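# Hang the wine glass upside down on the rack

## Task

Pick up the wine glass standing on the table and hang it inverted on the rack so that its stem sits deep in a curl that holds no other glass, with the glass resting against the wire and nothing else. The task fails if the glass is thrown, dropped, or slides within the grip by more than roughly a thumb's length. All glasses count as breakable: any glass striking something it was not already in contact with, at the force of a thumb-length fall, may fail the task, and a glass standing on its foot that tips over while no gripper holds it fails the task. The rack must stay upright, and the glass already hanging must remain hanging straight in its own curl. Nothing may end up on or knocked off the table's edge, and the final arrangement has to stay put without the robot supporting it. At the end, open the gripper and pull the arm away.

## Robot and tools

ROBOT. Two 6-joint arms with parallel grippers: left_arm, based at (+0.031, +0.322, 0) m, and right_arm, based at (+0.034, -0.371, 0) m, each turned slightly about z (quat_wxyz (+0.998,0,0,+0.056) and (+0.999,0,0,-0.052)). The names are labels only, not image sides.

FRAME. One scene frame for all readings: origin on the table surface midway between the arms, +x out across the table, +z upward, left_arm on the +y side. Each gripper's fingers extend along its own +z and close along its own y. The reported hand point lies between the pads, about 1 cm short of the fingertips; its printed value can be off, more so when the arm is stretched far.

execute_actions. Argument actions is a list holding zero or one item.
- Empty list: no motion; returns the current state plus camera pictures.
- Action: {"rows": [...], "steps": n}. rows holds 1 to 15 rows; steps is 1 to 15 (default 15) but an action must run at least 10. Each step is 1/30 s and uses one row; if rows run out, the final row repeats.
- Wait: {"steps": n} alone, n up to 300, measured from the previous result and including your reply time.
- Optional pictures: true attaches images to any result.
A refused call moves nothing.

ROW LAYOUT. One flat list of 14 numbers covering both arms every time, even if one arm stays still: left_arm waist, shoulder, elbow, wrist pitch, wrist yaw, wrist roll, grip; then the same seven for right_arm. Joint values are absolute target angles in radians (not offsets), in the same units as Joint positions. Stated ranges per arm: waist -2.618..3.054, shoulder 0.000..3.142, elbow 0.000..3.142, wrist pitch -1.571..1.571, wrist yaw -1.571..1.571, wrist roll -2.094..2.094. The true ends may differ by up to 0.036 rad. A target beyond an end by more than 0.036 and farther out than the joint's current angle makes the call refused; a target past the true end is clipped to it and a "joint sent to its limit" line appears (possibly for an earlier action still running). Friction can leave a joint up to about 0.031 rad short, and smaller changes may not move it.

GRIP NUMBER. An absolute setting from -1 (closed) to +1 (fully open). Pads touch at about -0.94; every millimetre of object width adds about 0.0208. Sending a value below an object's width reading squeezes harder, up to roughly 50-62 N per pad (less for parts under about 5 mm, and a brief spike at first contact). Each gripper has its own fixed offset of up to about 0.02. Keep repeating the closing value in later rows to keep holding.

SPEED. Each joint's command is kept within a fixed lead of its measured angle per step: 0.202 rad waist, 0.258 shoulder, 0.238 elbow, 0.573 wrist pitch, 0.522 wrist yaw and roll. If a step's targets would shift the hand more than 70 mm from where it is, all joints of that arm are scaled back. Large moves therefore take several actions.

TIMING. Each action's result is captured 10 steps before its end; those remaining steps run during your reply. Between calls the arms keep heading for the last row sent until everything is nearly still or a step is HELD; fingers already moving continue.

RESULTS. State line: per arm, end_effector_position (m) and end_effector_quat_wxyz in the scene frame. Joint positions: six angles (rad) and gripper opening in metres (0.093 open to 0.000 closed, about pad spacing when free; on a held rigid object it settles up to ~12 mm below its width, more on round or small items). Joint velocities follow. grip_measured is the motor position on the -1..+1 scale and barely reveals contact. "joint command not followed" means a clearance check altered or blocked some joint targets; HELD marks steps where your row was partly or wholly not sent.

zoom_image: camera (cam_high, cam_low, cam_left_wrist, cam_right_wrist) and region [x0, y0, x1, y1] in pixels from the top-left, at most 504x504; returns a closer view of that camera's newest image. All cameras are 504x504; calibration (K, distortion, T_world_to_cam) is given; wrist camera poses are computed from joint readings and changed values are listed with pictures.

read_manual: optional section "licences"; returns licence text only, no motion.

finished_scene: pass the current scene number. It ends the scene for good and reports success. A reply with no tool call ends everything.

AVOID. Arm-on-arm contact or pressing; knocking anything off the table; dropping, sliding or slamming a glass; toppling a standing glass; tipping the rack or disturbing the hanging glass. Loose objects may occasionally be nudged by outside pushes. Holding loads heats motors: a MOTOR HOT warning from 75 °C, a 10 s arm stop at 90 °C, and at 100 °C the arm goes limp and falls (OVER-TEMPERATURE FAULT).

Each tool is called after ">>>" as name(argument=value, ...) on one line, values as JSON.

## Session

>>> execute_actions(actions=[])

Scene clock: 0.00 s of 4800.00 s.
left_arm: end_effector_position=(+0.4498, +0.4185, +0.1163) grip_measured=+0.988 end_effector_quat_wxyz=(-0.368, +0.715, -0.544, +0.241) | right_arm: end_effector_position=(+0.1171, -0.6729, +0.2247) grip_measured=+1.000 end_effector_quat_wxyz=(+0.542, +0.557, +0.534, +0.333)
Joint positions: left_arm=[ 0.063  1.546  0.846  0.033 -0.13  -1.602  0.093] | right_arm=[-1.755  1.632  1.204 -1.306 -1.376 -0.379  0.093]
Joint velocities: left_arm=[-0.002  0.012 -0.002 -0.037 -0.007  0.051 -0.001] | right_arm=[-0.017 -0.017  0.017  0.022 -0.081 -0.037  0.   ]
Motor temperatures (°C, as the motors report them): left_arm=[22 23 25 25 24 25] | right_arm=[22 23 22 23 23 23]
camera_calibration (this result's frames):
cam_left_wrist: T_world_to_cam=[[0.578715, 0.137272, 0.803894, -0.417115], [-0.0596769, -0.975961, 0.209614, 0.451415], [0.813344, -0.169281, -0.556611, -0.152946], [0, 0, 0, 1]] pos_world=[0.392727, 0.471931, 0.155562]
cam_right_wrist: T_world_to_cam=[[-0.225271, -0.179881, -0.957547, 0.120634], [-0.202431, 0.970003, -0.134597, 0.745635], [0.953035, 0.163516, -0.254927, 0.131767], [0, 0, 0, 1]] pos_world=[0.0525363, -0.723115, 0.249464]

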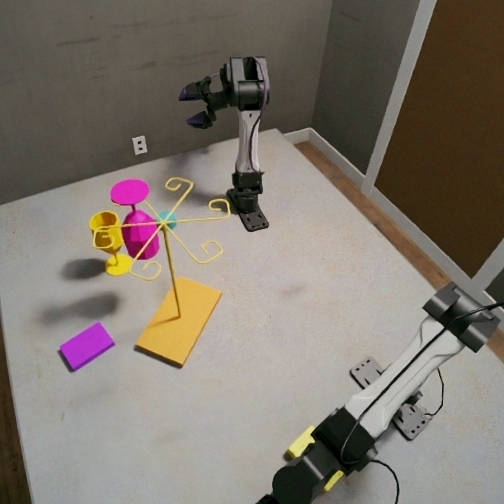

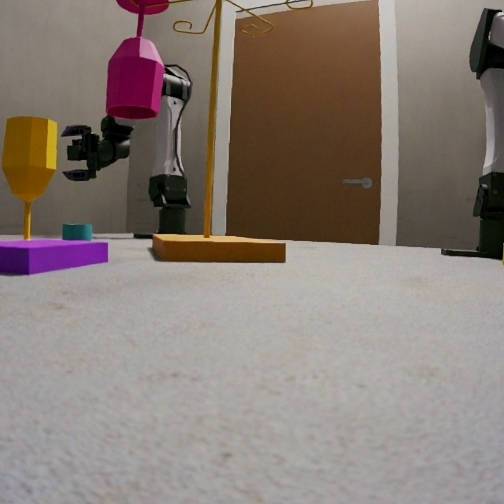

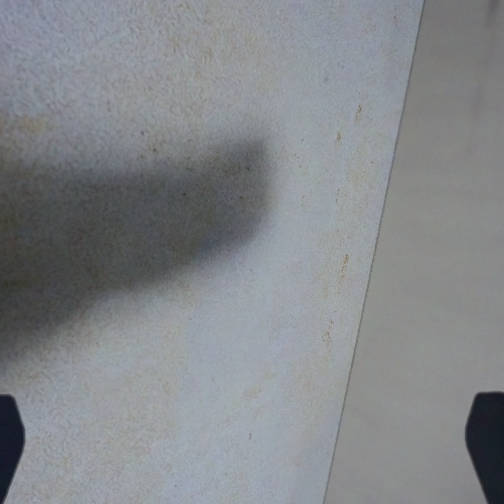

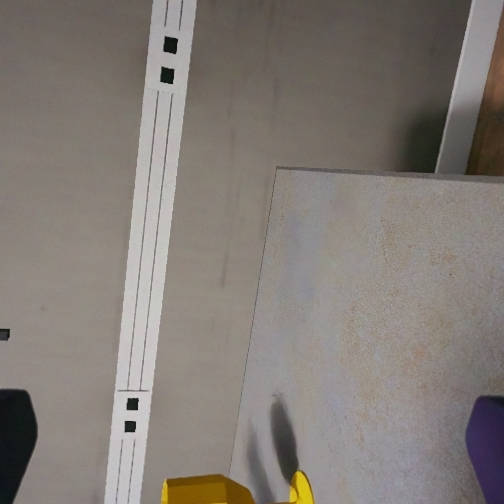

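>>> execute_actions(actions=[{"rows":[[0.6,1.3,0.846,0.033,-0.13,-1.602,1,-0.6,2.07,1.75,-1.25,-1.57,-1.57,1]]}])

>>> execute_actions(actions=[{"steps":30}])

>>> execute_actions(actions=[{"rows":[[0.6,1.3,0.846,0.033,-0.13,-1.602,1,-0.2,2.07,1.75,-1.25,-1.57,-1.57,1]]}])

>>> execute_actions(actions=[{"steps":25}], pictures=true)

>>> zoom_image(camera="cam_high", region=[100, 140, 240, 280])

Scene clock: 0.70 s of 4800.00 s.
left_arm: end_effector_position=(+0.4161, +0.4907, +0.1760) grip_measured=+0.988 end_effector_quat_wxyz=(-0.434, +0.736, -0.455, +0.248) | right_arm: end_effector_position=(+0.1821, -0.7322, +0.2319) grip_measured=+1.000 end_effector_quat_wxyz=(+0.613, +0.339, +0.655, +0.284)
Joint positions: left_arm=[ 0.255  1.381  0.837  0.017 -0.113 -1.602  0.093] | right_arm=[-1.523  1.936  1.537 -1.289 -1.483 -0.778  0.093]
Joint velocities: left_arm=[ 1.639 -0.994  0.012  0.139 -0.022 -0.051 -0.001] | right_arm=[ 1.521  1.932  2.029  0.403 -0.476 -2.308  0.   ]
Motor temperatures (°C, as the motors report them): left_arm=[22 23 25 26 24 25] | right_arm=[22 23 22 23 23 23]
Steps of this call (steps 1 to 16: nothing new was sent; steps 17 to 21: the first 5 steps of this action). Readings (joint positions):
17: left_arm=[0.077 1.530 0.844 0.028 -0.120 -1.602] | right_arm=[-1.733 1.663 1.239 -1.328 -1.390 -0.450]
18: left_arm=[0.107 1.498 0.839 0.015 -0.115 -1.602] | right_arm=[-1.686 1.725 1.312 -1.326 -1.419 -0.533]
20: left_arm=[0.199 1.419 0.837 0.012 -0.113 -1.602] | right_arm=[-1.577 1.867 1.464 -1.300 -1.467 -0.695]
21: the state above

Scene clock: 1.70 s of 4800.00 s.
left_arm: end_effector_position=(+0.3275, +0.6141, +0.2106) grip_measured=+0.988 end_effector_quat_wxyz=(-0.512, +0.786, -0.300, +0.176) | right_arm: end_effector_position=(+0.4467, -0.4998, +0.2398) grip_measured=+1.000 end_effector_quat_wxyz=(+0.633, -0.288, +0.650, +0.306)
Joint positions: left_arm=[ 0.609  1.305  0.837  0.036 -0.141 -1.602  0.093] | right_arm=[-0.6    2.083  1.731 -1.241 -1.56  -1.561  0.093]
Joint velocities: left_arm=[-0.012 -0.017 -0.017  0.037 -0.022 -0.007 -0.   ] | right_arm=[ 0.007  0.007 -0.007 -0.051 -0.022 -0.081  0.   ]
Motor temperatures (°C, as the motors report them): left_arm=[22 23 25 26 24 25] | right_arm=[22 23 22 23 23 23]
Kept back: nothing.
Steps of this call (steps 1 to 10: the last 10 steps of your previous action; steps 11 to 30: the robot went on to your last target). Readings (joint positions):
1: left_arm=[0.317 1.350 0.837 0.023 -0.114 -1.602] | right_arm=[-1.467 1.996 1.604 -1.276 -1.495 -0.863]
2: left_arm=[0.384 1.327 0.837 0.030 -0.115 -1.602] | right_arm=[-1.410 2.039 1.654 -1.261 -1.506 -0.950]
4: left_arm=[0.522 1.306 0.837 0.039 -0.121 -1.602] | right_arm=[-1.292 2.079 1.701 -1.243 -1.520 -1.122]
8: left_arm=[0.613 1.305 0.837 0.036 -0.141 -1.602] | right_arm=[-1.044 2.083 1.727 -1.239 -1.540 -1.350]
30: the state above

Scene clock: 1.87 s of 4800.00 s.
left_arm: end_effector_position=(+0.3275, +0.6141, +0.2106) grip_measured=+0.988 end_effector_quat_wxyz=(-0.512, +0.786, -0.300, +0.176) | right_arm: end_effector_position=(+0.4644, -0.4133, +0.2399) grip_measured=+1.000 end_effector_quat_wxyz=(+0.599, -0.353, +0.617, +0.369)
Joint positions: left_arm=[ 0.609  1.305  0.837  0.036 -0.141 -1.602  0.093] | right_arm=[-0.396  2.083  1.731 -1.241 -1.561 -1.562  0.093]
Joint velocities: left_arm=[ 0.002 -0.022 -0.002 -0.022  0.037 -0.081  0.   ] | right_arm=[ 1.683 -0.012  0.007 -0.022  0.007 -0.051  0.   ]
Motor temperatures (°C, as the motors report them): left_arm=[22 23 25 26 24 25] | right_arm=[22 23 22 23 23 23]
Steps of this call (steps 1 to 5: the first 5 steps of this action). Readings (joint positions):
1: left_arm=[0.609 1.305 0.837 0.036 -0.141 -1.602] | right_arm=[-0.585 2.083 1.731 -1.241 -1.561 -1.562]
2: left_arm=[0.609 1.305 0.837 0.036 -0.141 -1.602] | right_arm=[-0.555 2.083 1.731 -1.241 -1.561 -1.562]
4: left_arm=[0.609 1.305 0.837 0.036 -0.141 -1.602] | right_arm=[-0.454 2.083 1.731 -1.241 -1.561 -1.562]
5: the state above

Scene clock: 2.70 s of 4800.00 s.
left_arm: end_effector_position=(+0.3275, +0.6141, +0.2106) grip_measured=+0.988 end_effector_quat_wxyz=(-0.512, +0.786, -0.300, +0.176) | right_arm: end_effector_position=(+0.4644, -0.3288, +0.2399) grip_measured=+1.000 end_effector_quat_wxyz=(+0.561, -0.412, +0.579, +0.425)
Joint positions: left_arm=[ 0.609  1.305  0.837  0.036 -0.141 -1.602  0.093] | right_arm=[-0.2    2.083  1.731 -1.242 -1.561 -1.563  0.093]
Joint velocities: left_arm=[-0.002  0.007 -0.007 -0.007  0.007 -0.037 -0.   ] | right_arm=[ 0.012 -0.002 -0.002  0.051 -0.081 -0.022  0.   ]
Motor temperatures (°C, as the motors report them): left_arm=[22 23 26 26 24 25] | right_arm=[22 24 22 23 24 23]
Kept back: nothing.
Steps of this call (steps 1 to 10: the last 10 steps of your previous action; steps 11 to 25: the robot went on to your last target). Readings (joint positions):
1: left_arm=[0.609 1.305 0.837 0.036 -0.141 -1.602] | right_arm=[-0.334 2.083 1.731 -1.241 -1.561 -1.562]
2: left_arm=[0.609 1.305 0.837 0.036 -0.141 -1.602] | right_arm=[-0.275 2.083 1.731 -1.241 -1.561 -1.562]
4: left_arm=[0.609 1.305 0.837 0.036 -0.141 -1.602] | right_arm=[-0.187 2.083 1.731 -1.241 -1.561 -1.562]
8: left_arm=[0.609 1.305 0.837 0.036 -0.141 -1.602] | right_arm=[-0.168 2.083 1.731 -1.242 -1.561 -1.563]
25: the state above
camera_calibration (this result's frames):
cam_left_wrist: T_world_to_cam=[[0.270187, 0.282753, 0.920353, -0.461847], [0.4328, -0.88955, 0.146233, 0.414189], [0.860048, 0.358819, -0.362721, -0.348344], [0, 0, 0, 1]] pos_world=[0.245116, 0.624023, 0.238142]
cam_right_wrist: T_world_to_cam=[[0.95826, -0.285739, -0.00956953, -0.536571], [-0.127113, -0.395829, -0.909484, 0.186065], [0.256088, 0.872738, -0.415628, 0.343789], [0, 0, 0, 1]] pos_world=[0.449785, -0.379708, 0.306977]

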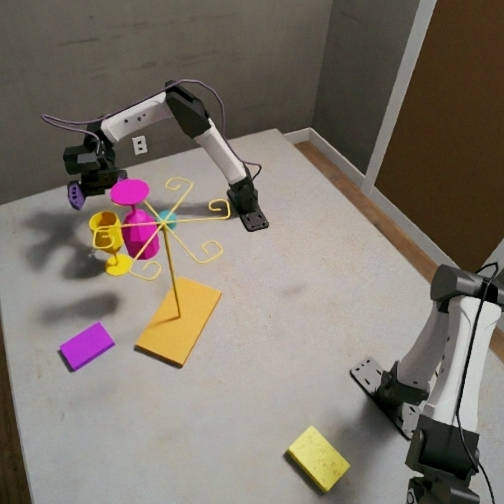

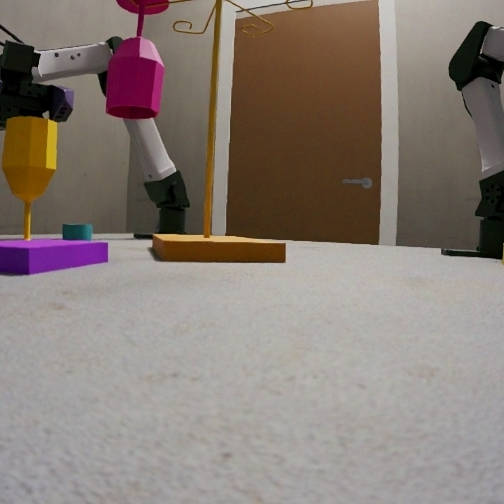

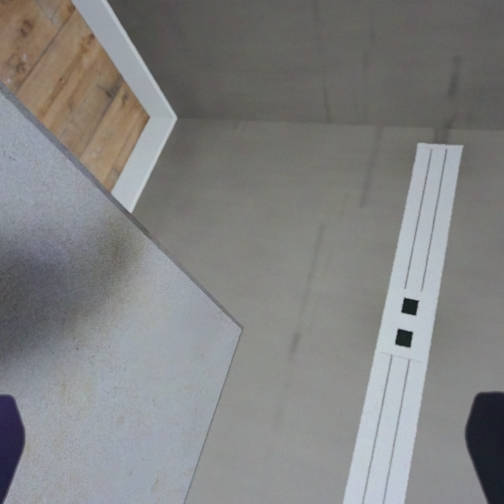

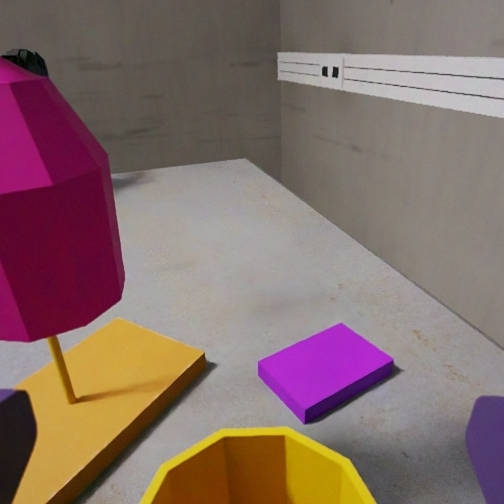

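Region (100, 140, 240, 280) of cam_high's 504x504 image, scaled by 3.600, with more detail than that image has.

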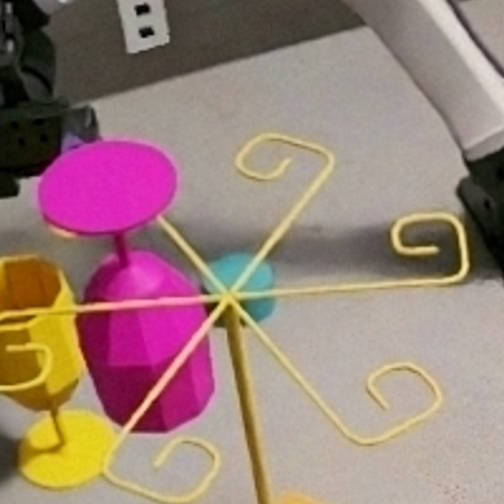

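>>> execute_actions(actions=[{"rows":[[0.6,1.3,0.846,0.033,-0.13,-1.602,1,-0.19,2.1,1.71,-1.18,-1.57,-1.57,1],[0.6,1.3,0.846,0.033,-0.13,-1.602,1,-0.18,2.12,1.69,-1.14,-1.57,-1.57,1],[0.6,1.3,0.846,0.033,-0.13,-1.602,1,-0.17,2.14,1.665,-1.095,-1.57,-1.57,1],[0.6,1.3,0.846,0.033,-0.13,-1.602,1,-0.16,2.16,1.64,-1.05,-1.57,-1.57,1],[0.6,1.3,0.846,0.033,-0.13,-1.602,1,-0.15,2.18,1.62,-1.01,-1.57,-1.57,1],[0.6,1.3,0.846,0.033,-0.13,-1.602,1,-0.14,2.2,1.595,-0.96,-1.57,-1.57,1],[0.6,1.3,0.846,0.033,-0.13,-1.602,1,-0.14,2.215,1.572,-0.915,-1.57,-1.57,1]]}])

>>> execute_actions(actions=[{"steps":25}], pictures=true)

Scene clock: 3.50 s of 4800.00 s.
left_arm: end_effector_position=(+0.3275, +0.6141, +0.2106) grip_measured=+0.988 end_effector_quat_wxyz=(-0.512, +0.786, -0.300, +0.176) | right_arm: end_effector_position=(+0.4687, -0.3226, +0.2210) grip_measured=+1.000 end_effector_quat_wxyz=(+0.567, -0.424, +0.566, +0.423)
Joint positions: left_arm=[ 0.609  1.305  0.837  0.036 -0.141 -1.602  0.093] | right_arm=[-0.182  2.107  1.685 -1.14  -1.571 -1.564  0.093]
Joint velocities: left_arm=[-0.002  0.012 -0.002  0.081  0.11  -0.022  0.001] | right_arm=[ 0.256  0.422 -0.535  0.886 -0.11   0.051  0.   ]
Motor temperatures (°C, as the motors report them): left_arm=[22 23 26 26 24 25] | right_arm=[22 24 22 23 24 23]
Steps of this call (steps 1 to 15: the robot went on to your last target; steps 16 to 19: nothing new was sent; steps 20 to 24: the first 5 steps of this action). Readings (joint positions):
20: left_arm=[0.609 1.305 0.837 0.036 -0.141 -1.602] | right_arm=[-0.200 2.083 1.730 -1.236 -1.561 -1.563]
21: left_arm=[0.609 1.305 0.837 0.036 -0.141 -1.602] | right_arm=[-0.199 2.084 1.726 -1.220 -1.563 -1.563]
23: left_arm=[0.609 1.305 0.837 0.036 -0.141 -1.602] | right_arm=[-0.190 2.094 1.703 -1.170 -1.569 -1.564]
24: the state above

Scene clock: 4.33 s of 4800.00 s.
left_arm: end_effector_position=(+0.3275, +0.6141, +0.2106) grip_measured=+0.988 end_effector_quat_wxyz=(-0.512, +0.786, -0.300, +0.176) | right_arm: end_effector_position=(+0.4736, -0.3057, +0.1440) grip_measured=+1.000 end_effector_quat_wxyz=(+0.550, -0.431, +0.564, +0.441)
Joint positions: left_arm=[ 0.609  1.305  0.837  0.036 -0.141 -1.602  0.093] | right_arm=[-0.139  2.232  1.572 -0.928 -1.564 -1.564  0.093]
Joint velocities: left_arm=[ 0.002  0.002  0.012 -0.037  0.007  0.007 -0.   ] | right_arm=[-0.012 -0.007 -0.002 -0.022 -0.037 -0.037  0.   ]
Motor temperatures (°C, as the motors report them): left_arm=[22 23 26 26 24 25] | right_arm=[22 24 22 23 24 23]
Kept back: nothing.
Steps of this call (steps 1 to 10: the last 10 steps of your previous action; steps 11 to 25: the robot went on to your last target). Readings (joint positions):
1: left_arm=[0.609 1.305 0.837 0.036 -0.141 -1.602] | right_arm=[-0.172 2.124 1.664 -1.106 -1.573 -1.564]
2: left_arm=[0.609 1.305 0.837 0.036 -0.141 -1.602] | right_arm=[-0.161 2.146 1.640 -1.070 -1.573 -1.564]
4: left_arm=[0.609 1.305 0.837 0.036 -0.141 -1.602] | right_arm=[-0.145 2.193 1.600 -1.017 -1.572 -1.564]
8: left_arm=[0.609 1.305 0.837 0.036 -0.141 -1.602] | right_arm=[-0.139 2.235 1.572 -0.970 -1.563 -1.564]
25: the state above
camera_calibration (this result's frames):
cam_left_wrist: T_world_to_cam=[[0.270187, 0.282753, 0.920353, -0.461847], [0.4328, -0.88955, 0.146233, 0.414189], [0.860048, 0.358819, -0.362721, -0.348344], [0, 0, 0, 1]] pos_world=[0.245116, 0.624023, 0.238142]
cam_right_wrist: T_world_to_cam=[[0.973937, -0.2268, -0.00304365, -0.530006], [-0.0963576, -0.401561, -0.910749, 0.0929333], [0.205336, 0.887305, -0.412949, 0.309507], [0, 0, 0, 1]] pos_world=[0.461594, -0.357514, 0.210836]

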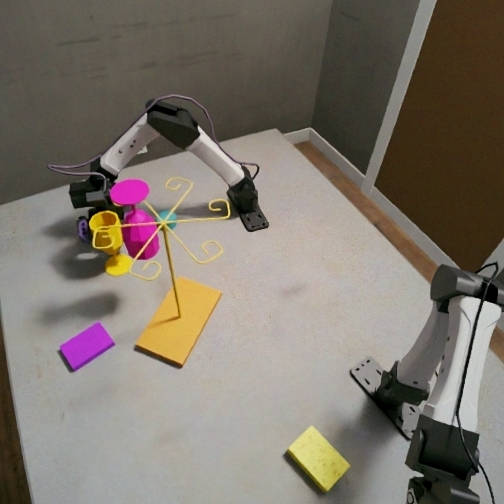

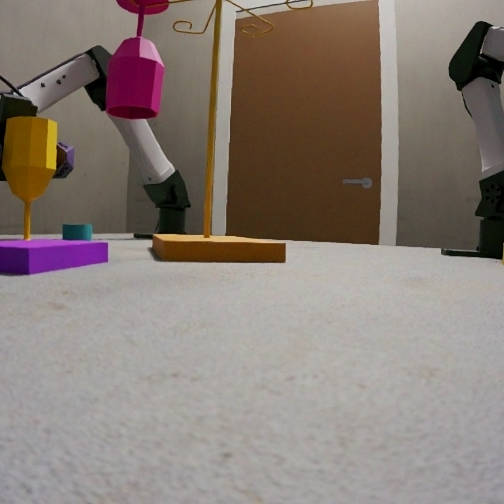

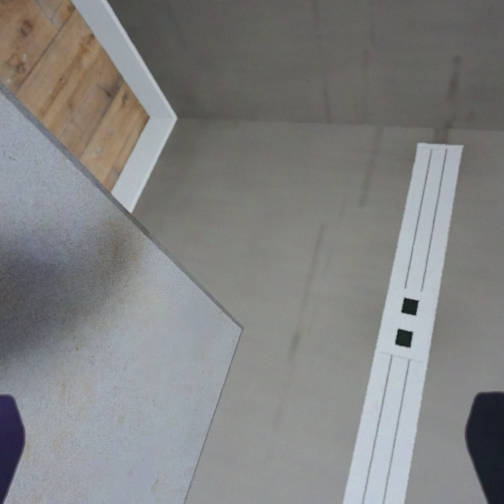

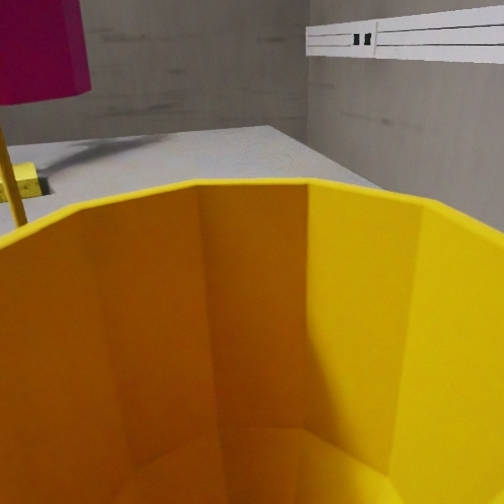

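>>> execute_actions(actions=[{"rows":[[0.6,1.3,0.846,0.033,-0.13,-1.602,1,-0.14,2.225,1.572,-0.915,-1.57,-1.57,0.2]]}])

>>> execute_actions(actions=[{"rows":[[0.6,1.3,0.846,0.033,-0.13,-1.602,1,-0.14,2.17,1.62,-1.0,-1.57,-1.57,0.2],[0.6,1.3,0.846,0.033,-0.13,-1.602,1,-0.14,2.17,1.62,-1.0,-1.57,-1.57,0.2],[0.6,1.3,0.846,0.033,-0.13,-1.602,1,-0.14,2.17,1.62,-1.0,-1.57,-1.57,0.2],[0.6,1.3,0.846,0.033,-0.13,-1.602,1,-0.5,2.07,1.75,-1.25,-1.57,-1.57,0.2]]}])

>>> execute_actions(actions=[{"rows":[[0.6,1.3,0.846,0.033,-0.13,-1.602,1,-0.5,1.4,1.3,-1.47,-1.57,-1.57,0.2]]}])

>>> execute_actions(actions=[{"rows":[[0.6,1.3,0.846,0.033,-0.13,-1.602,1,-0.5,1.4,1.3,-1.47,1.57,-1.57,0.2]]}], pictures=true)

>>> execute_actions(actions=[{"steps":50}])

>>> execute_actions(actions=[{"rows":[[0.6,1.3,0.846,0.033,-0.13,-1.602,1,1.79,1.1,0.82,-1.29,1.57,-1.57,0.2]]}])

>>> execute_actions(actions=[{"steps":50}], pictures=true)

Scene clock: 5.53 s of 4800.00 s.
left_arm: end_effector_position=(+0.3275, +0.6141, +0.2106) grip_measured=+0.988 end_effector_quat_wxyz=(-0.512, +0.786, -0.300, +0.176) | right_arm: end_effector_position=(+0.4737, -0.3058, +0.1439) grip_measured=+0.538 end_effector_quat_wxyz=(+0.550, -0.431, +0.563, +0.440)
Joint positions: left_arm=[ 0.609  1.305  0.837  0.036 -0.141 -1.602  0.093] | right_arm=[-0.139  2.232  1.572 -0.926 -1.564 -1.565  0.071]
Joint velocities: left_arm=[ 0.002 -0.022  0.007 -0.007 -0.051 -0.022 -0.001] | right_arm=[ 0.007 -0.007  0.007 -0.037 -0.007  0.037 -0.001]
Motor temperatures (°C, as the motors report them): left_arm=[22 23 26 27 24 25] | right_arm=[22 25 22 23 24 23]
Steps of this call (steps 1 to 15: the robot went on to your last target; steps 16 to 31: nothing new was sent; steps 32 to 36: the first 5 steps of this action). Readings (joint positions):
32: left_arm=[0.609 1.305 0.837 0.036 -0.141 -1.602] | right_arm=[-0.139 2.232 1.572 -0.927 -1.564 -1.564]
33: left_arm=[0.609 1.305 0.837 0.036 -0.141 -1.602] | right_arm=[-0.139 2.232 1.572 -0.927 -1.564 -1.565]
35: left_arm=[0.609 1.305 0.837 0.036 -0.141 -1.602] | right_arm=[-0.139 2.232 1.572 -0.926 -1.564 -1.565]
36: the state above

Scene clock: 6.03 s of 4800.00 s.
left_arm: end_effector_position=(+0.3275, +0.6141, +0.2106) grip_measured=+0.988 end_effector_quat_wxyz=(-0.512, +0.786, -0.300, +0.176) | right_arm: end_effector_position=(+0.4750, -0.3178, +0.1667) grip_measured=+0.538 end_effector_quat_wxyz=(+0.551, -0.423, +0.574, +0.433)
Joint positions: left_arm=[ 0.609  1.305  0.837  0.036 -0.141 -1.602  0.093] | right_arm=[-0.166  2.198  1.619 -1.017 -1.554 -1.565  0.071]
Joint velocities: left_arm=[-0.007 -0.002 -0.017 -0.037 -0.022  0.051 -0.001] | right_arm=[-0.672 -0.344  0.554 -0.842  0.022  0.022  0.001]
Motor temperatures (°C, as the motors report them): left_arm=[22 23 26 27 24 25] | right_arm=[22 25 22 23 24 23]
Steps of this call (steps 1 to 10: the last 10 steps of your previous action; steps 11 to 15: the first 5 steps of this action). Readings (joint positions):
11: left_arm=[0.609 1.305 0.837 0.036 -0.141 -1.602] | right_arm=[-0.139 2.229 1.575 -0.937 -1.562 -1.565]
12: left_arm=[0.609 1.305 0.837 0.036 -0.141 -1.602] | right_arm=[-0.139 2.224 1.580 -0.949 -1.561 -1.565]
14: left_arm=[0.609 1.305 0.837 0.036 -0.141 -1.602] | right_arm=[-0.149 2.208 1.600 -0.986 -1.556 -1.565]
15: the state above

Scene clock: 6.53 s of 4800.00 s.
left_arm: end_effector_position=(+0.3275, +0.6141, +0.2106) grip_measured=+0.988 end_effector_quat_wxyz=(-0.512, +0.786, -0.300, +0.176) | right_arm: end_effector_position=(+0.3939, -0.4205, +0.2558) grip_measured=+0.538 end_effector_quat_wxyz=(+0.598, -0.282, +0.656, +0.365)
Joint positions: left_arm=[ 0.609  1.305  0.837  0.036 -0.141 -1.602  0.093] | right_arm=[-0.517  1.812  1.423 -1.32  -1.551 -1.567  0.071]
Joint velocities: left_arm=[-0.007 -0.002 -0.017 -0.022  0.066 -0.007 -0.   ] | right_arm=[ 0.217 -1.99  -1.81  -0.901  0.081 -0.066 -0.   ]
Motor temperatures (°C, as the motors report them): left_arm=[22 23 26 27 24 25] | right_arm=[22 25 22 23 24 23]
Steps of this call (steps 1 to 10: the last 10 steps of your previous action; steps 11 to 15: the first 5 steps of this action). Readings (joint positions):
11: left_arm=[0.609 1.305 0.837 0.036 -0.141 -1.602] | right_arm=[-0.540 2.052 1.703 -1.196 -1.558 -1.567]
12: left_arm=[0.609 1.305 0.837 0.036 -0.141 -1.602] | right_arm=[-0.537 2.004 1.633 -1.227 -1.555 -1.567]
14: left_arm=[0.609 1.305 0.837 0.036 -0.141 -1.602] | right_arm=[-0.524 1.882 1.490 -1.291 -1.553 -1.567]
15: the state above

Scene clock: 7.03 s of 4800.00 s.
left_arm: end_effector_position=(+0.3275, +0.6141, +0.2106) grip_measured=+0.988 end_effector_quat_wxyz=(-0.512, +0.786, -0.300, +0.176) | right_arm: end_effector_position=(+0.3045, -0.3771, +0.2627) grip_measured=+0.538 end_effector_quat_wxyz=(+0.465, -0.404, +0.755, +0.226)
Joint positions: left_arm=[ 0.609  1.305  0.837  0.036 -0.141 -1.602  0.093] | right_arm=[-0.504  1.386  1.313 -1.461 -1.086 -1.567  0.071]
Joint velocities: left_arm=[ 0.007 -0.017  0.012 -0.037 -0.051  0.037 -0.   ] | right_arm=[-0.017  0.037 -0.012  0.022  2.967 -0.081  0.001]
Motor temperatures (°C, as the motors report them): left_arm=[22 23 26 27 24 25] | right_arm=[22 25 22 23 24 23]
Steps of this call (steps 1 to 10: the last 10 steps of your previous action; steps 11 to 15: the first 5 steps of this action). Readings (joint positions):
11: left_arm=[0.609 1.305 0.837 0.036 -0.141 -1.602] | right_arm=[-0.504 1.380 1.314 -1.457 -1.496 -1.567]
12: left_arm=[0.609 1.305 0.837 0.036 -0.141 -1.602] | right_arm=[-0.504 1.380 1.313 -1.459 -1.392 -1.567]
14: left_arm=[0.609 1.305 0.837 0.036 -0.141 -1.602] | right_arm=[-0.504 1.384 1.313 -1.461 -1.188 -1.567]
15: the state above
camera_calibration (this result's frames):
cam_left_wrist: T_world_to_cam=[[0.270187, 0.282753, 0.920353, -0.461847], [0.4328, -0.88955, 0.146233, 0.414189], [0.860048, 0.358819, -0.362721, -0.348344], [0, 0, 0, 1]] pos_world=[0.245116, 0.624023, 0.238142]
cam_right_wrist: T_world_to_cam=[[0.831317, -0.553865, 0.0463196, -0.474072], [-0.41197, -0.669988, -0.617573, 0.0740207], [0.373086, 0.494317, -0.785148, 0.355133], [0, 0, 0, 1]] pos_world=[0.292103, -0.388527, 0.346504]

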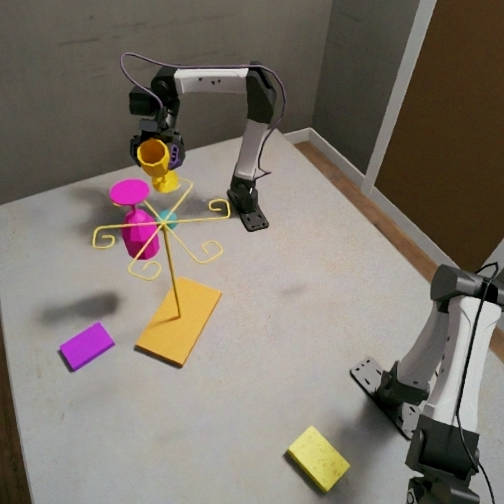

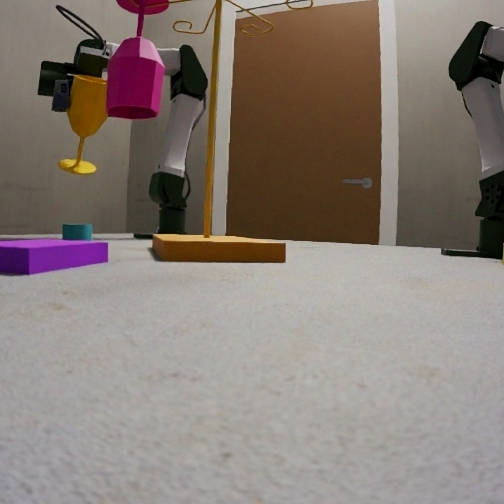

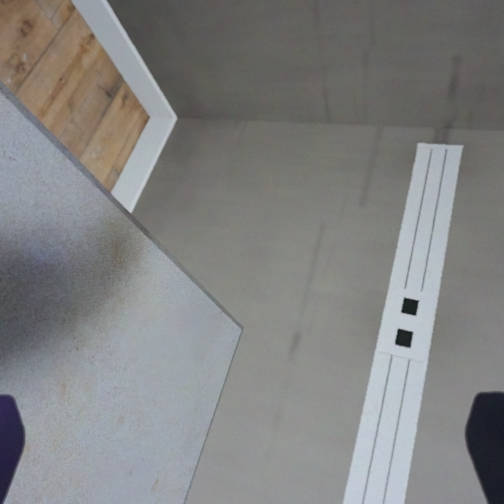

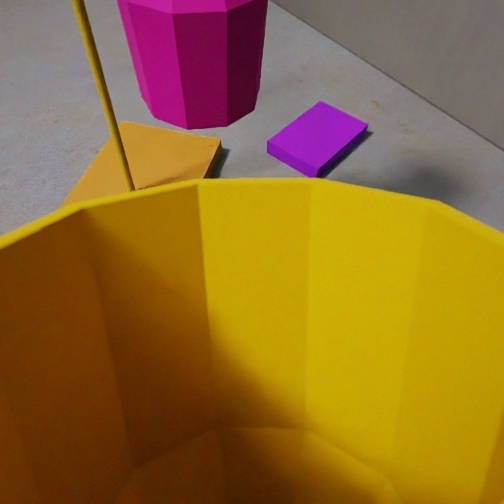

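Scene clock: 8.70 s of 4800.00 s.
left_arm: end_effector_position=(+0.3275, +0.6141, +0.2106) grip_measured=+0.988 end_effector_quat_wxyz=(-0.512, +0.786, -0.300, +0.176) | right_arm: end_effector_position=(+0.1211, -0.6361, +0.3347) grip_measured=+0.538 end_effector_quat_wxyz=(+0.609, +0.322, -0.644, +0.333)
Joint positions: left_arm=[ 0.609  1.305  0.837  0.036 -0.141 -1.602  0.093] | right_arm=[-0.504  1.387  1.313 -1.464  1.534 -1.567  0.071]
Joint velocities: left_arm=[-0.012  0.027 -0.002  0.037 -0.066 -0.022  0.   ] | right_arm=[-0.017  0.002  0.002  0.007  0.051 -0.007 -0.   ]
Motor temperatures (°C, as the motors report them): left_arm=[22 24 27 27 24 25] | right_arm=[22 25 22 23 24 23]
joint sent to its limit (right arm) — the command would take joint 5 (wrist yaw) past its upper limit, so that joint was sent only as far as its limit.
Kept back: nothing.
Steps of this call (steps 1 to 10: the last 10 steps of your previous action; steps 11 to 50: the robot went on to your last target). Readings (joint positions):
1: left_arm=[0.609 1.305 0.837 0.036 -0.141 -1.602] | right_arm=[-0.504 1.386 1.313 -1.461 -0.985 -1.567]
2: left_arm=[0.609 1.305 0.837 0.036 -0.141 -1.602] | right_arm=[-0.504 1.387 1.313 -1.462 -0.884 -1.567]
4: left_arm=[0.609 1.305 0.837 0.036 -0.141 -1.602] | right_arm=[-0.504 1.387 1.313 -1.462 -0.683 -1.567]
8: left_arm=[0.609 1.305 0.837 0.036 -0.141 -1.602] | right_arm=[-0.504 1.387 1.313 -1.463 -0.284 -1.567]
50: the state above

Scene clock: 8.87 s of 4800.00 s.
left_arm: end_effector_position=(+0.3275, +0.6141, +0.2106) grip_measured=+0.988 end_effector_quat_wxyz=(-0.512, +0.786, -0.300, +0.176) | right_arm: end_effector_position=(+0.1424, -0.5742, +0.2913) grip_measured=+0.538 end_effector_quat_wxyz=(+0.542, +0.417, -0.580, +0.443)
Joint positions: left_arm=[ 0.609  1.305  0.837  0.036 -0.141 -1.602  0.093] | right_arm=[-0.16   1.106  0.941 -1.347  1.551 -1.568  0.071]
Joint velocities: left_arm=[ 0.017 -0.032  0.012 -0.051 -0.022 -0.007 -0.   ] | right_arm=[ 2.21  -0.73  -1.888  0.081 -0.11  -0.081 -0.   ]
Motor temperatures (°C, as the motors report them): left_arm=[22 24 27 27 24 25] | right_arm=[22 25 22 23 24 23]
joint sent to its limit (right arm) — the command would take joint 5 (wrist yaw) past its upper limit, so that joint was sent only as far as its limit.
Steps of this call (steps 1 to 5: the first 5 steps of this action). Readings (joint positions):
1: left_arm=[0.609 1.305 0.837 0.036 -0.141 -1.602] | right_arm=[-0.474 1.349 1.265 -1.412 1.546 -1.568]
2: left_arm=[0.609 1.305 0.837 0.036 -0.141 -1.602] | right_arm=[-0.401 1.278 1.177 -1.375 1.546 -1.568]
4: left_arm=[0.609 1.305 0.837 0.036 -0.141 -1.602] | right_arm=[-0.238 1.143 1.011 -1.350 1.550 -1.568]
5: the state above

Scene clock: 10.53 s of 4800.00 s.
left_arm: end_effector_position=(+0.3275, +0.6141, +0.2106) grip_measured=+0.988 end_effector_quat_wxyz=(-0.512, +0.786, -0.300, +0.176) | right_arm: end_effector_position=(+0.1850, -0.2007, +0.2603) grip_measured=+0.539 end_effector_quat_wxyz=(-0.040, +0.716, +0.036, +0.696)
Joint positions: left_arm=[ 0.609  1.305  0.837  0.036 -0.141 -1.602  0.093] | right_arm=[ 1.783  1.1    0.821 -1.288  1.542 -1.568  0.071]
Joint velocities: left_arm=[-0.002  0.007  0.002 -0.066 -0.007 -0.022 -0.   ] | right_arm=[-0.027 -0.002  0.007  0.037  0.022 -0.051 -0.   ]
Motor temperatures (°C, as the motors report them): left_arm=[22 24 27 28 24 25] | right_arm=[22 25 23 23 24 23]
joint sent to its limit (right arm) — the command would take joint 5 (wrist yaw) past its upper limit, so that joint was sent only as far as its limit.
Kept back: nothing.
Steps of this call (steps 1 to 10: the last 10 steps of your previous action; steps 11 to 45: the robot went on to your last target; steps 46 to 50: nothing new was sent). Readings (joint positions):
1: left_arm=[0.609 1.305 0.837 0.036 -0.141 -1.602] | right_arm=[-0.084 1.094 0.887 -1.347 1.549 -1.568]
2: left_arm=[0.609 1.305 0.837 0.036 -0.141 -1.602] | right_arm=[-0.008 1.096 0.851 -1.342 1.544 -1.568]
4: left_arm=[0.609 1.305 0.837 0.036 -0.141 -1.602] | right_arm=[0.146 1.100 0.822 -1.331 1.537 -1.568]
8: left_arm=[0.609 1.305 0.837 0.036 -0.141 -1.602] | right_arm=[0.452 1.100 0.821 -1.308 1.539 -1.568]
50: the state above
All arms were judged still, so your last target was given up. Only a new action makes them travel on or press farther. Fingers that are still opening or closing keep moving.
camera_calibration (this result's frames):
cam_left_wrist: T_world_to_cam=[[0.270187, 0.282753, 0.920353, -0.461847], [0.4328, -0.88955, 0.146233, 0.414189], [0.860048, 0.358819, -0.362721, -0.348344], [0, 0, 0, 1]] pos_world=[0.245116, 0.624023, 0.238142]
cam_right_wrist: T_world_to_cam=[[-0.0951738, 0.995363, -0.0139729, 0.221117], [-0.379967, -0.0233504, 0.924705, -0.136125], [0.920091, 0.0933169, 0.380427, -0.17444], [0, 0, 0, 1]] pos_world=[0.129822, -0.206992, 0.195327]

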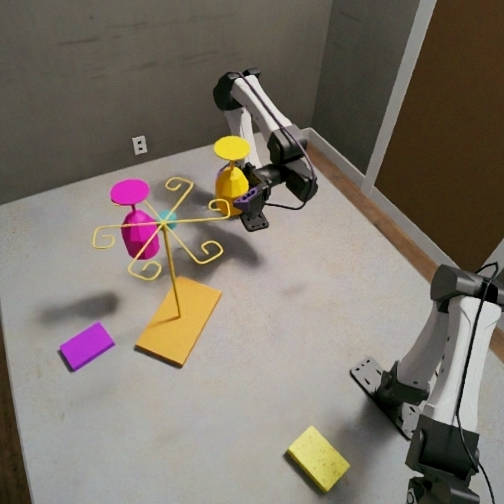

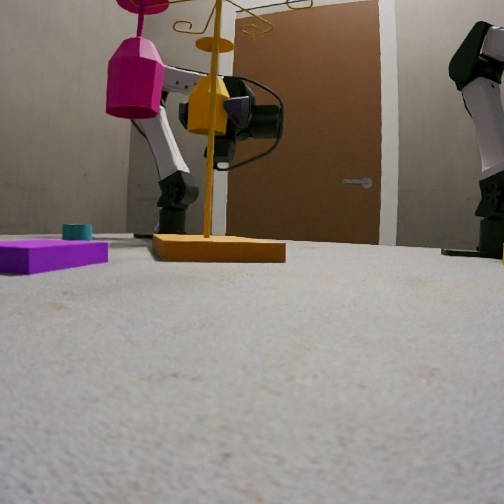

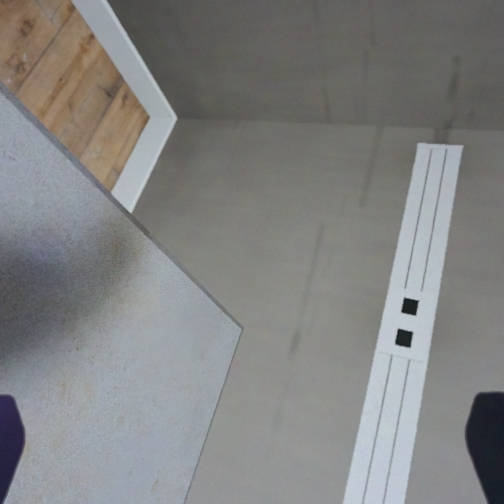

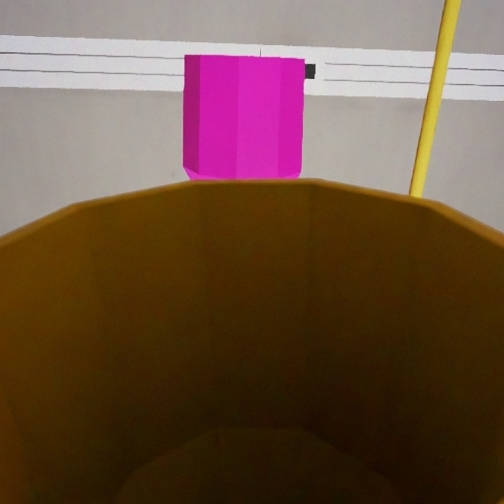

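>>> execute_actions(actions=[{"rows":[[0.6,1.3,0.846,0.033,-0.13,-1.602,1,1.73,1.19,0.9,-1.27,1.54,-1.57,0.2],[0.6,1.3,0.846,0.033,-0.13,-1.602,1,1.67,1.28,0.97,-1.26,1.54,-1.57,0.2],[0.6,1.3,0.846,0.033,-0.13,-1.602,1,1.61,1.37,1.04,-1.24,1.54,-1.57,0.2],[0.6,1.3,0.846,0.033,-0.13,-1.602,1,1.55,1.46,1.12,-1.23,1.54,-1.57,0.2],[0.6,1.3,0.846,0.033,-0.13,-1.602,1,1.5,1.54,1.19,-1.21,1.54,-1.57,0.2],[0.6,1.3,0.846,0.033,-0.13,-1.602,1,1.46,1.6,1.24,-1.2,1.54,-1.57,0.2]]}])

>>> execute_actions(actions=[{"steps":25}], pictures=true)

>>> zoom_image(camera="cam_high", region=[100, 140, 240, 280])

Scene clock: 11.63 s of 4800.00 s.
left_arm: end_effector_position=(+0.3275, +0.6141, +0.2106) grip_measured=+0.988 end_effector_quat_wxyz=(-0.512, +0.786, -0.300, +0.176) | right_arm: end_effector_position=(+0.2187, -0.1660, +0.2737) grip_measured=+0.538 end_effector_quat_wxyz=(+0.035, +0.720, -0.020, +0.693)
Joint positions: left_arm=[ 0.609  1.305  0.837  0.036 -0.141 -1.602  0.093] | right_arm=[ 1.597  1.375  1.061 -1.282  1.533 -1.568  0.071]
Joint velocities: left_arm=[ 0.012 -0.017 -0.017 -0.007  0.051 -0.037 -0.001] | right_arm=[-1.477  2.518  2.2    0.447  0.11  -0.037  0.   ]
Motor temperatures (°C, as the motors report them): left_arm=[22 24 27 28 24 25] | right_arm=[22 25 23 23 24 23]
Steps of this call (steps 1 to 28: nothing new was sent; steps 29 to 33: the first 5 steps of this action). Readings (joint positions):
29: left_arm=[0.609 1.305 0.837 0.036 -0.141 -1.602] | right_arm=[1.774 1.111 0.832 -1.292 1.539 -1.568]
30: left_arm=[0.609 1.305 0.837 0.036 -0.141 -1.602] | right_arm=[1.745 1.147 0.863 -1.297 1.535 -1.568]
32: left_arm=[0.609 1.305 0.837 0.036 -0.141 -1.602] | right_arm=[1.650 1.287 0.985 -1.293 1.532 -1.568]
33: the state above

Scene clock: 12.47 s of 4800.00 s.
left_arm: end_effector_position=(+0.3275, +0.6141, +0.2106) grip_measured=+0.988 end_effector_quat_wxyz=(-0.512, +0.786, -0.300, +0.176) | right_arm: end_effector_position=(+0.2572, -0.1340, +0.2579) grip_measured=+0.538 end_effector_quat_wxyz=(+0.082, +0.718, -0.068, +0.687)
Joint positions: left_arm=[ 0.609  1.305  0.837  0.036 -0.141 -1.602  0.093] | right_arm=[ 1.462  1.613  1.22  -1.204  1.529 -1.568  0.071]
Joint velocities: left_arm=[ 0.012  0.012  0.002 -0.037 -0.022  0.037  0.001] | right_arm=[-0.002 -0.007  0.002 -0.051 -0.007 -0.022 -0.001]
Motor temperatures (°C, as the motors report them): left_arm=[22 24 27 28 24 25] | right_arm=[22 25 23 23 24 23]
Kept back: nothing.
Steps of this call (steps 1 to 10: the last 10 steps of your previous action; steps 11 to 25: the robot went on to your last target). Readings (joint positions):
1: left_arm=[0.609 1.305 0.837 0.036 -0.141 -1.602] | right_arm=[1.548 1.460 1.134 -1.264 1.535 -1.568]
2: left_arm=[0.609 1.305 0.837 0.036 -0.141 -1.602] | right_arm=[1.508 1.529 1.187 -1.239 1.537 -1.568]
4: left_arm=[0.609 1.305 0.837 0.036 -0.141 -1.602] | right_arm=[1.469 1.599 1.218 -1.206 1.536 -1.568]
8: left_arm=[0.609 1.305 0.837 0.036 -0.141 -1.602] | right_arm=[1.462 1.613 1.220 -1.204 1.529 -1.568]
25: the state above
camera_calibration (this result's frames):
cam_left_wrist: T_world_to_cam=[[0.270187, 0.282753, 0.920353, -0.461847], [0.4328, -0.88955, 0.146233, 0.414189], [0.860048, 0.358819, -0.362721, -0.348344], [0, 0, 0, 1]] pos_world=[0.245116, 0.624023, 0.238142]
cam_right_wrist: T_world_to_cam=[[0.222748, 0.973801, -0.0457787, 0.0851687], [-0.350386, 0.123791, 0.928389, -0.0937932], [0.909732, -0.190757, 0.36878, -0.278597], [0, 0, 0, 1]] pos_world=[0.201614, -0.124471, 0.193716]

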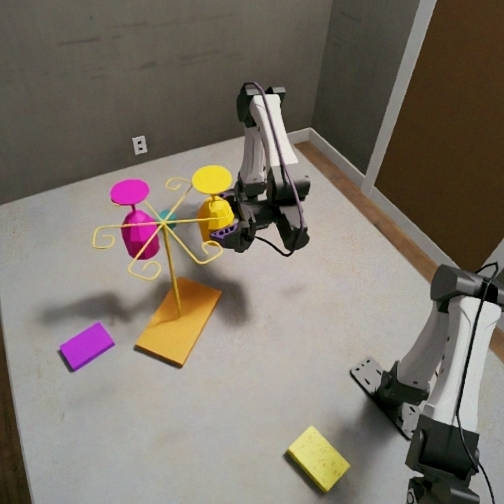

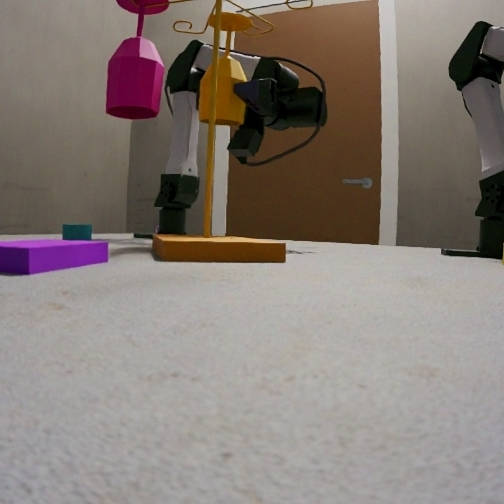

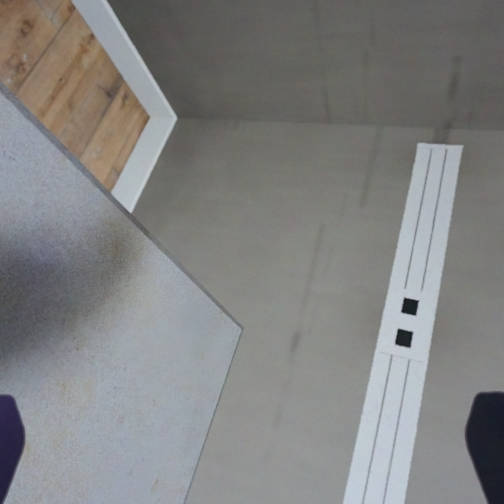

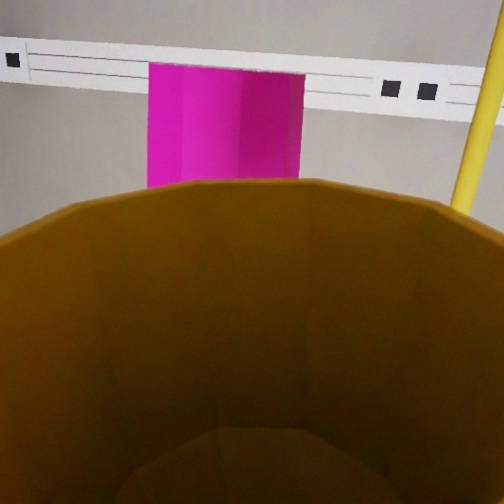

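Region (100, 140, 240, 280) of cam_high's 504x504 image, scaled by 3.600, with more detail than that image has.

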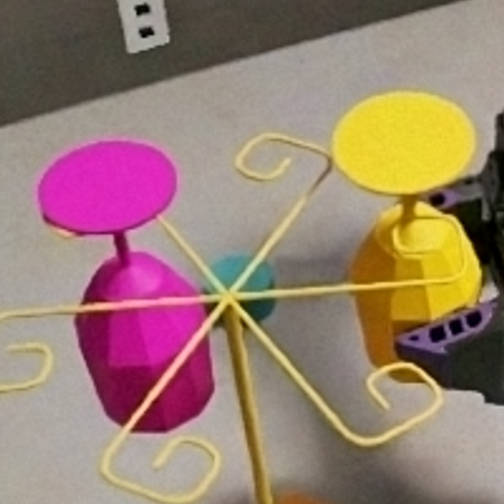

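>>> execute_actions(actions=[{"rows":[[0.6,1.3,0.846,0.033,-0.13,-1.602,1,1.46,1.62,1.3,-1.22,1.54,-1.57,0.2],[0.6,1.3,0.846,0.033,-0.13,-1.602,1,1.44,1.65,1.34,-1.23,1.54,-1.57,0.2],[0.6,1.3,0.846,0.033,-0.13,-1.602,1,1.42,1.69,1.39,-1.24,1.54,-1.57,0.2],[0.6,1.3,0.846,0.033,-0.13,-1.602,1,1.4,1.73,1.43,-1.25,1.54,-1.57,0.2],[0.6,1.3,0.846,0.033,-0.13,-1.602,1,1.38,1.77,1.48,-1.26,1.54,-1.57,0.2],[0.6,1.3,0.846,0.033,-0.13,-1.602,1,1.37,1.81,1.53,-1.27,1.54,-1.57,0.2],[0.6,1.3,0.846,0.033,-0.13,-1.602,1,1.36,1.85,1.58,-1.28,1.54,-1.57,0.2],[0.6,1.3,0.846,0.033,-0.13,-1.602,1,1.35,1.89,1.63,-1.29,1.54,-1.57,0.2],[0.6,1.3,0.846,0.033,-0.13,-1.602,1,1.34,1.93,1.675,-1.29,1.54,-1.57,0.2]]}])

>>> execute_actions(actions=[{"steps":25}], pictures=true)

>>> zoom_image(camera="cam_high", region=[100, 140, 240, 280])

>>> zoom_image(camera="cam_low", region=[190, 0, 310, 80])

Scene clock: 13.60 s of 4800.00 s.
left_arm: end_effector_position=(+0.3275, +0.6141, +0.2106) grip_measured=+0.988 end_effector_quat_wxyz=(-0.512, +0.786, -0.300, +0.176) | right_arm: end_effector_position=(+0.2725, -0.1160, +0.2793) grip_measured=+0.538 end_effector_quat_wxyz=(+0.072, +0.715, -0.103, +0.687)
Joint positions: left_arm=[ 0.609  1.305  0.837  0.036 -0.141 -1.602  0.093] | right_arm=[ 1.425  1.687  1.388 -1.236  1.526 -1.568  0.071]
Joint velocities: left_arm=[-0.002  0.012 -0.017 -0.022  0.081 -0.051 -0.001] | right_arm=[-0.486  0.891  1.463 -0.037  0.095 -0.022  0.   ]
Motor temperatures (°C, as the motors report them): left_arm=[22 24 27 28 24 25] | right_arm=[22 25 23 23 24 23]
Steps of this call (steps 1 to 15: the robot went on to your last target; steps 16 to 29: nothing new was sent; steps 30 to 34: the first 5 steps of this action). Readings (joint positions):
30: left_arm=[0.609 1.305 0.837 0.036 -0.141 -1.602] | right_arm=[1.462 1.614 1.229 -1.211 1.526 -1.568]
31: left_arm=[0.609 1.305 0.837 0.036 -0.141 -1.602] | right_arm=[1.460 1.621 1.252 -1.219 1.524 -1.568]
33: left_arm=[0.609 1.305 0.837 0.036 -0.141 -1.602] | right_arm=[1.441 1.658 1.337 -1.232 1.524 -1.568]
34: the state above

Scene clock: 14.43 s of 4800.00 s.
left_arm: end_effector_position=(+0.3275, +0.6141, +0.2106) grip_measured=+0.988 end_effector_quat_wxyz=(-0.512, +0.786, -0.300, +0.176) | right_arm: end_effector_position=(+0.3125, -0.0784, +0.2683) grip_measured=+0.538 end_effector_quat_wxyz=(+0.110, +0.711, -0.123, +0.683)
Joint positions: left_arm=[ 0.609  1.305  0.837  0.036 -0.141 -1.602  0.093] | right_arm=[ 1.343  1.935  1.652 -1.279  1.528 -1.568  0.071]
Joint velocities: left_arm=[-0.007  0.002 -0.022 -0.007  0.007  0.066  0.001] | right_arm=[-0.017 -0.007 -0.007 -0.051 -0.051 -0.007  0.   ]
Motor temperatures (°C, as the motors report them): left_arm=[22 24 28 28 24 25] | right_arm=[22 25 23 23 24 23]
Kept back: nothing.
Steps of this call (steps 1 to 10: the last 10 steps of your previous action; steps 11 to 25: the robot went on to your last target). Readings (joint positions):
1: left_arm=[0.609 1.305 0.837 0.036 -0.141 -1.602] | right_arm=[1.407 1.722 1.440 -1.241 1.527 -1.568]
2: left_arm=[0.609 1.305 0.837 0.036 -0.141 -1.602] | right_arm=[1.390 1.759 1.491 -1.246 1.529 -1.568]
4: left_arm=[0.609 1.305 0.837 0.036 -0.141 -1.602] | right_arm=[1.363 1.842 1.589 -1.256 1.531 -1.568]
8: left_arm=[0.609 1.305 0.837 0.036 -0.141 -1.602] | right_arm=[1.343 1.929 1.648 -1.260 1.530 -1.568]
25: the state above
camera_calibration (this result's frames):
cam_left_wrist: T_world_to_cam=[[0.270187, 0.282753, 0.920353, -0.461847], [0.4328, -0.88955, 0.146233, 0.414189], [0.860048, 0.358819, -0.362721, -0.348344], [0, 0, 0, 1]] pos_world=[0.245116, 0.624023, 0.238142]
cam_right_wrist: T_world_to_cam=[[0.337104, 0.941411, -0.0103347, -0.0286073], [-0.34292, 0.133002, 0.929901, -0.0929393], [0.876794, -0.309929, 0.367664, -0.32087], [0, 0, 0, 1]] pos_world=[0.259109, -0.0601545, 0.204101]

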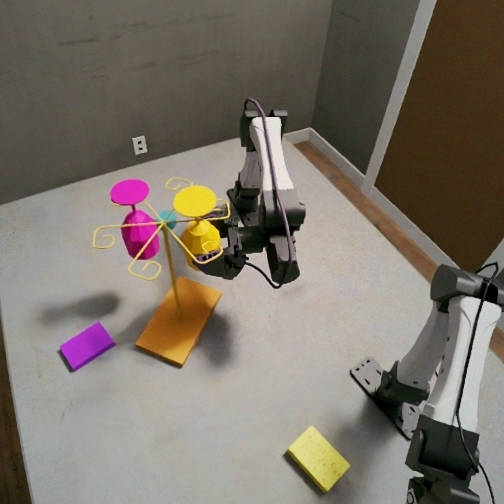

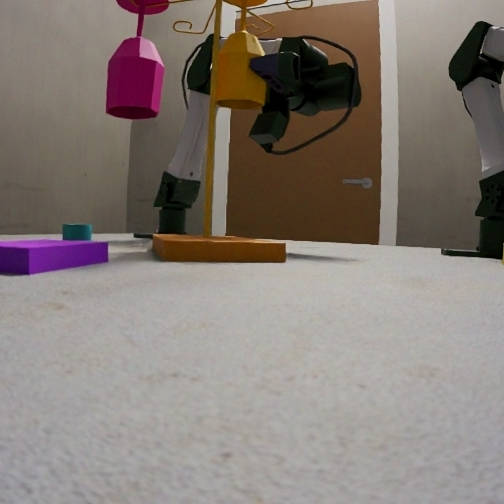

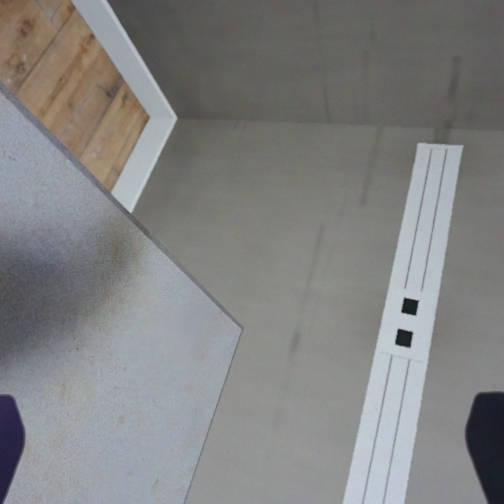

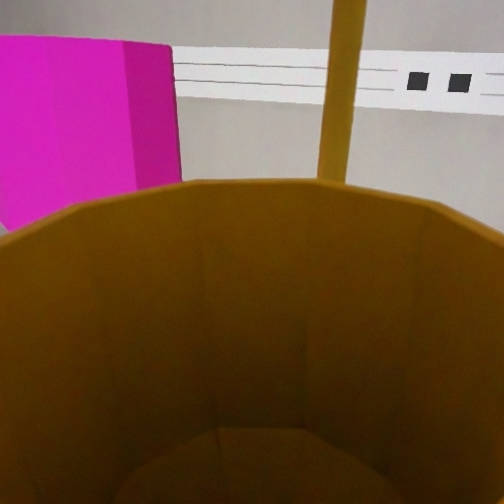

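Region (100, 140, 240, 280) of cam_high's 504x504 image, scaled by 3.600, with more detail than that image has.

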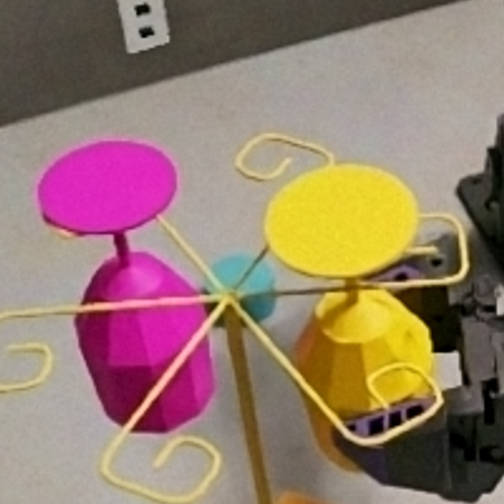

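Region (190, 0, 310, 80) of cam_low's 504x504 image, scaled by 4.200, with more detail than that image has.

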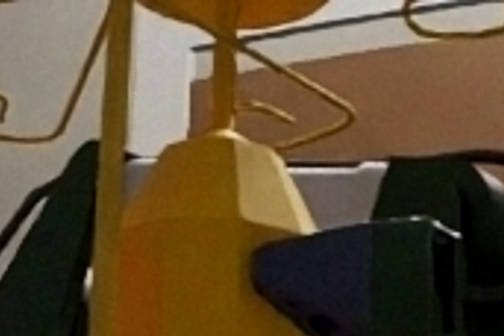

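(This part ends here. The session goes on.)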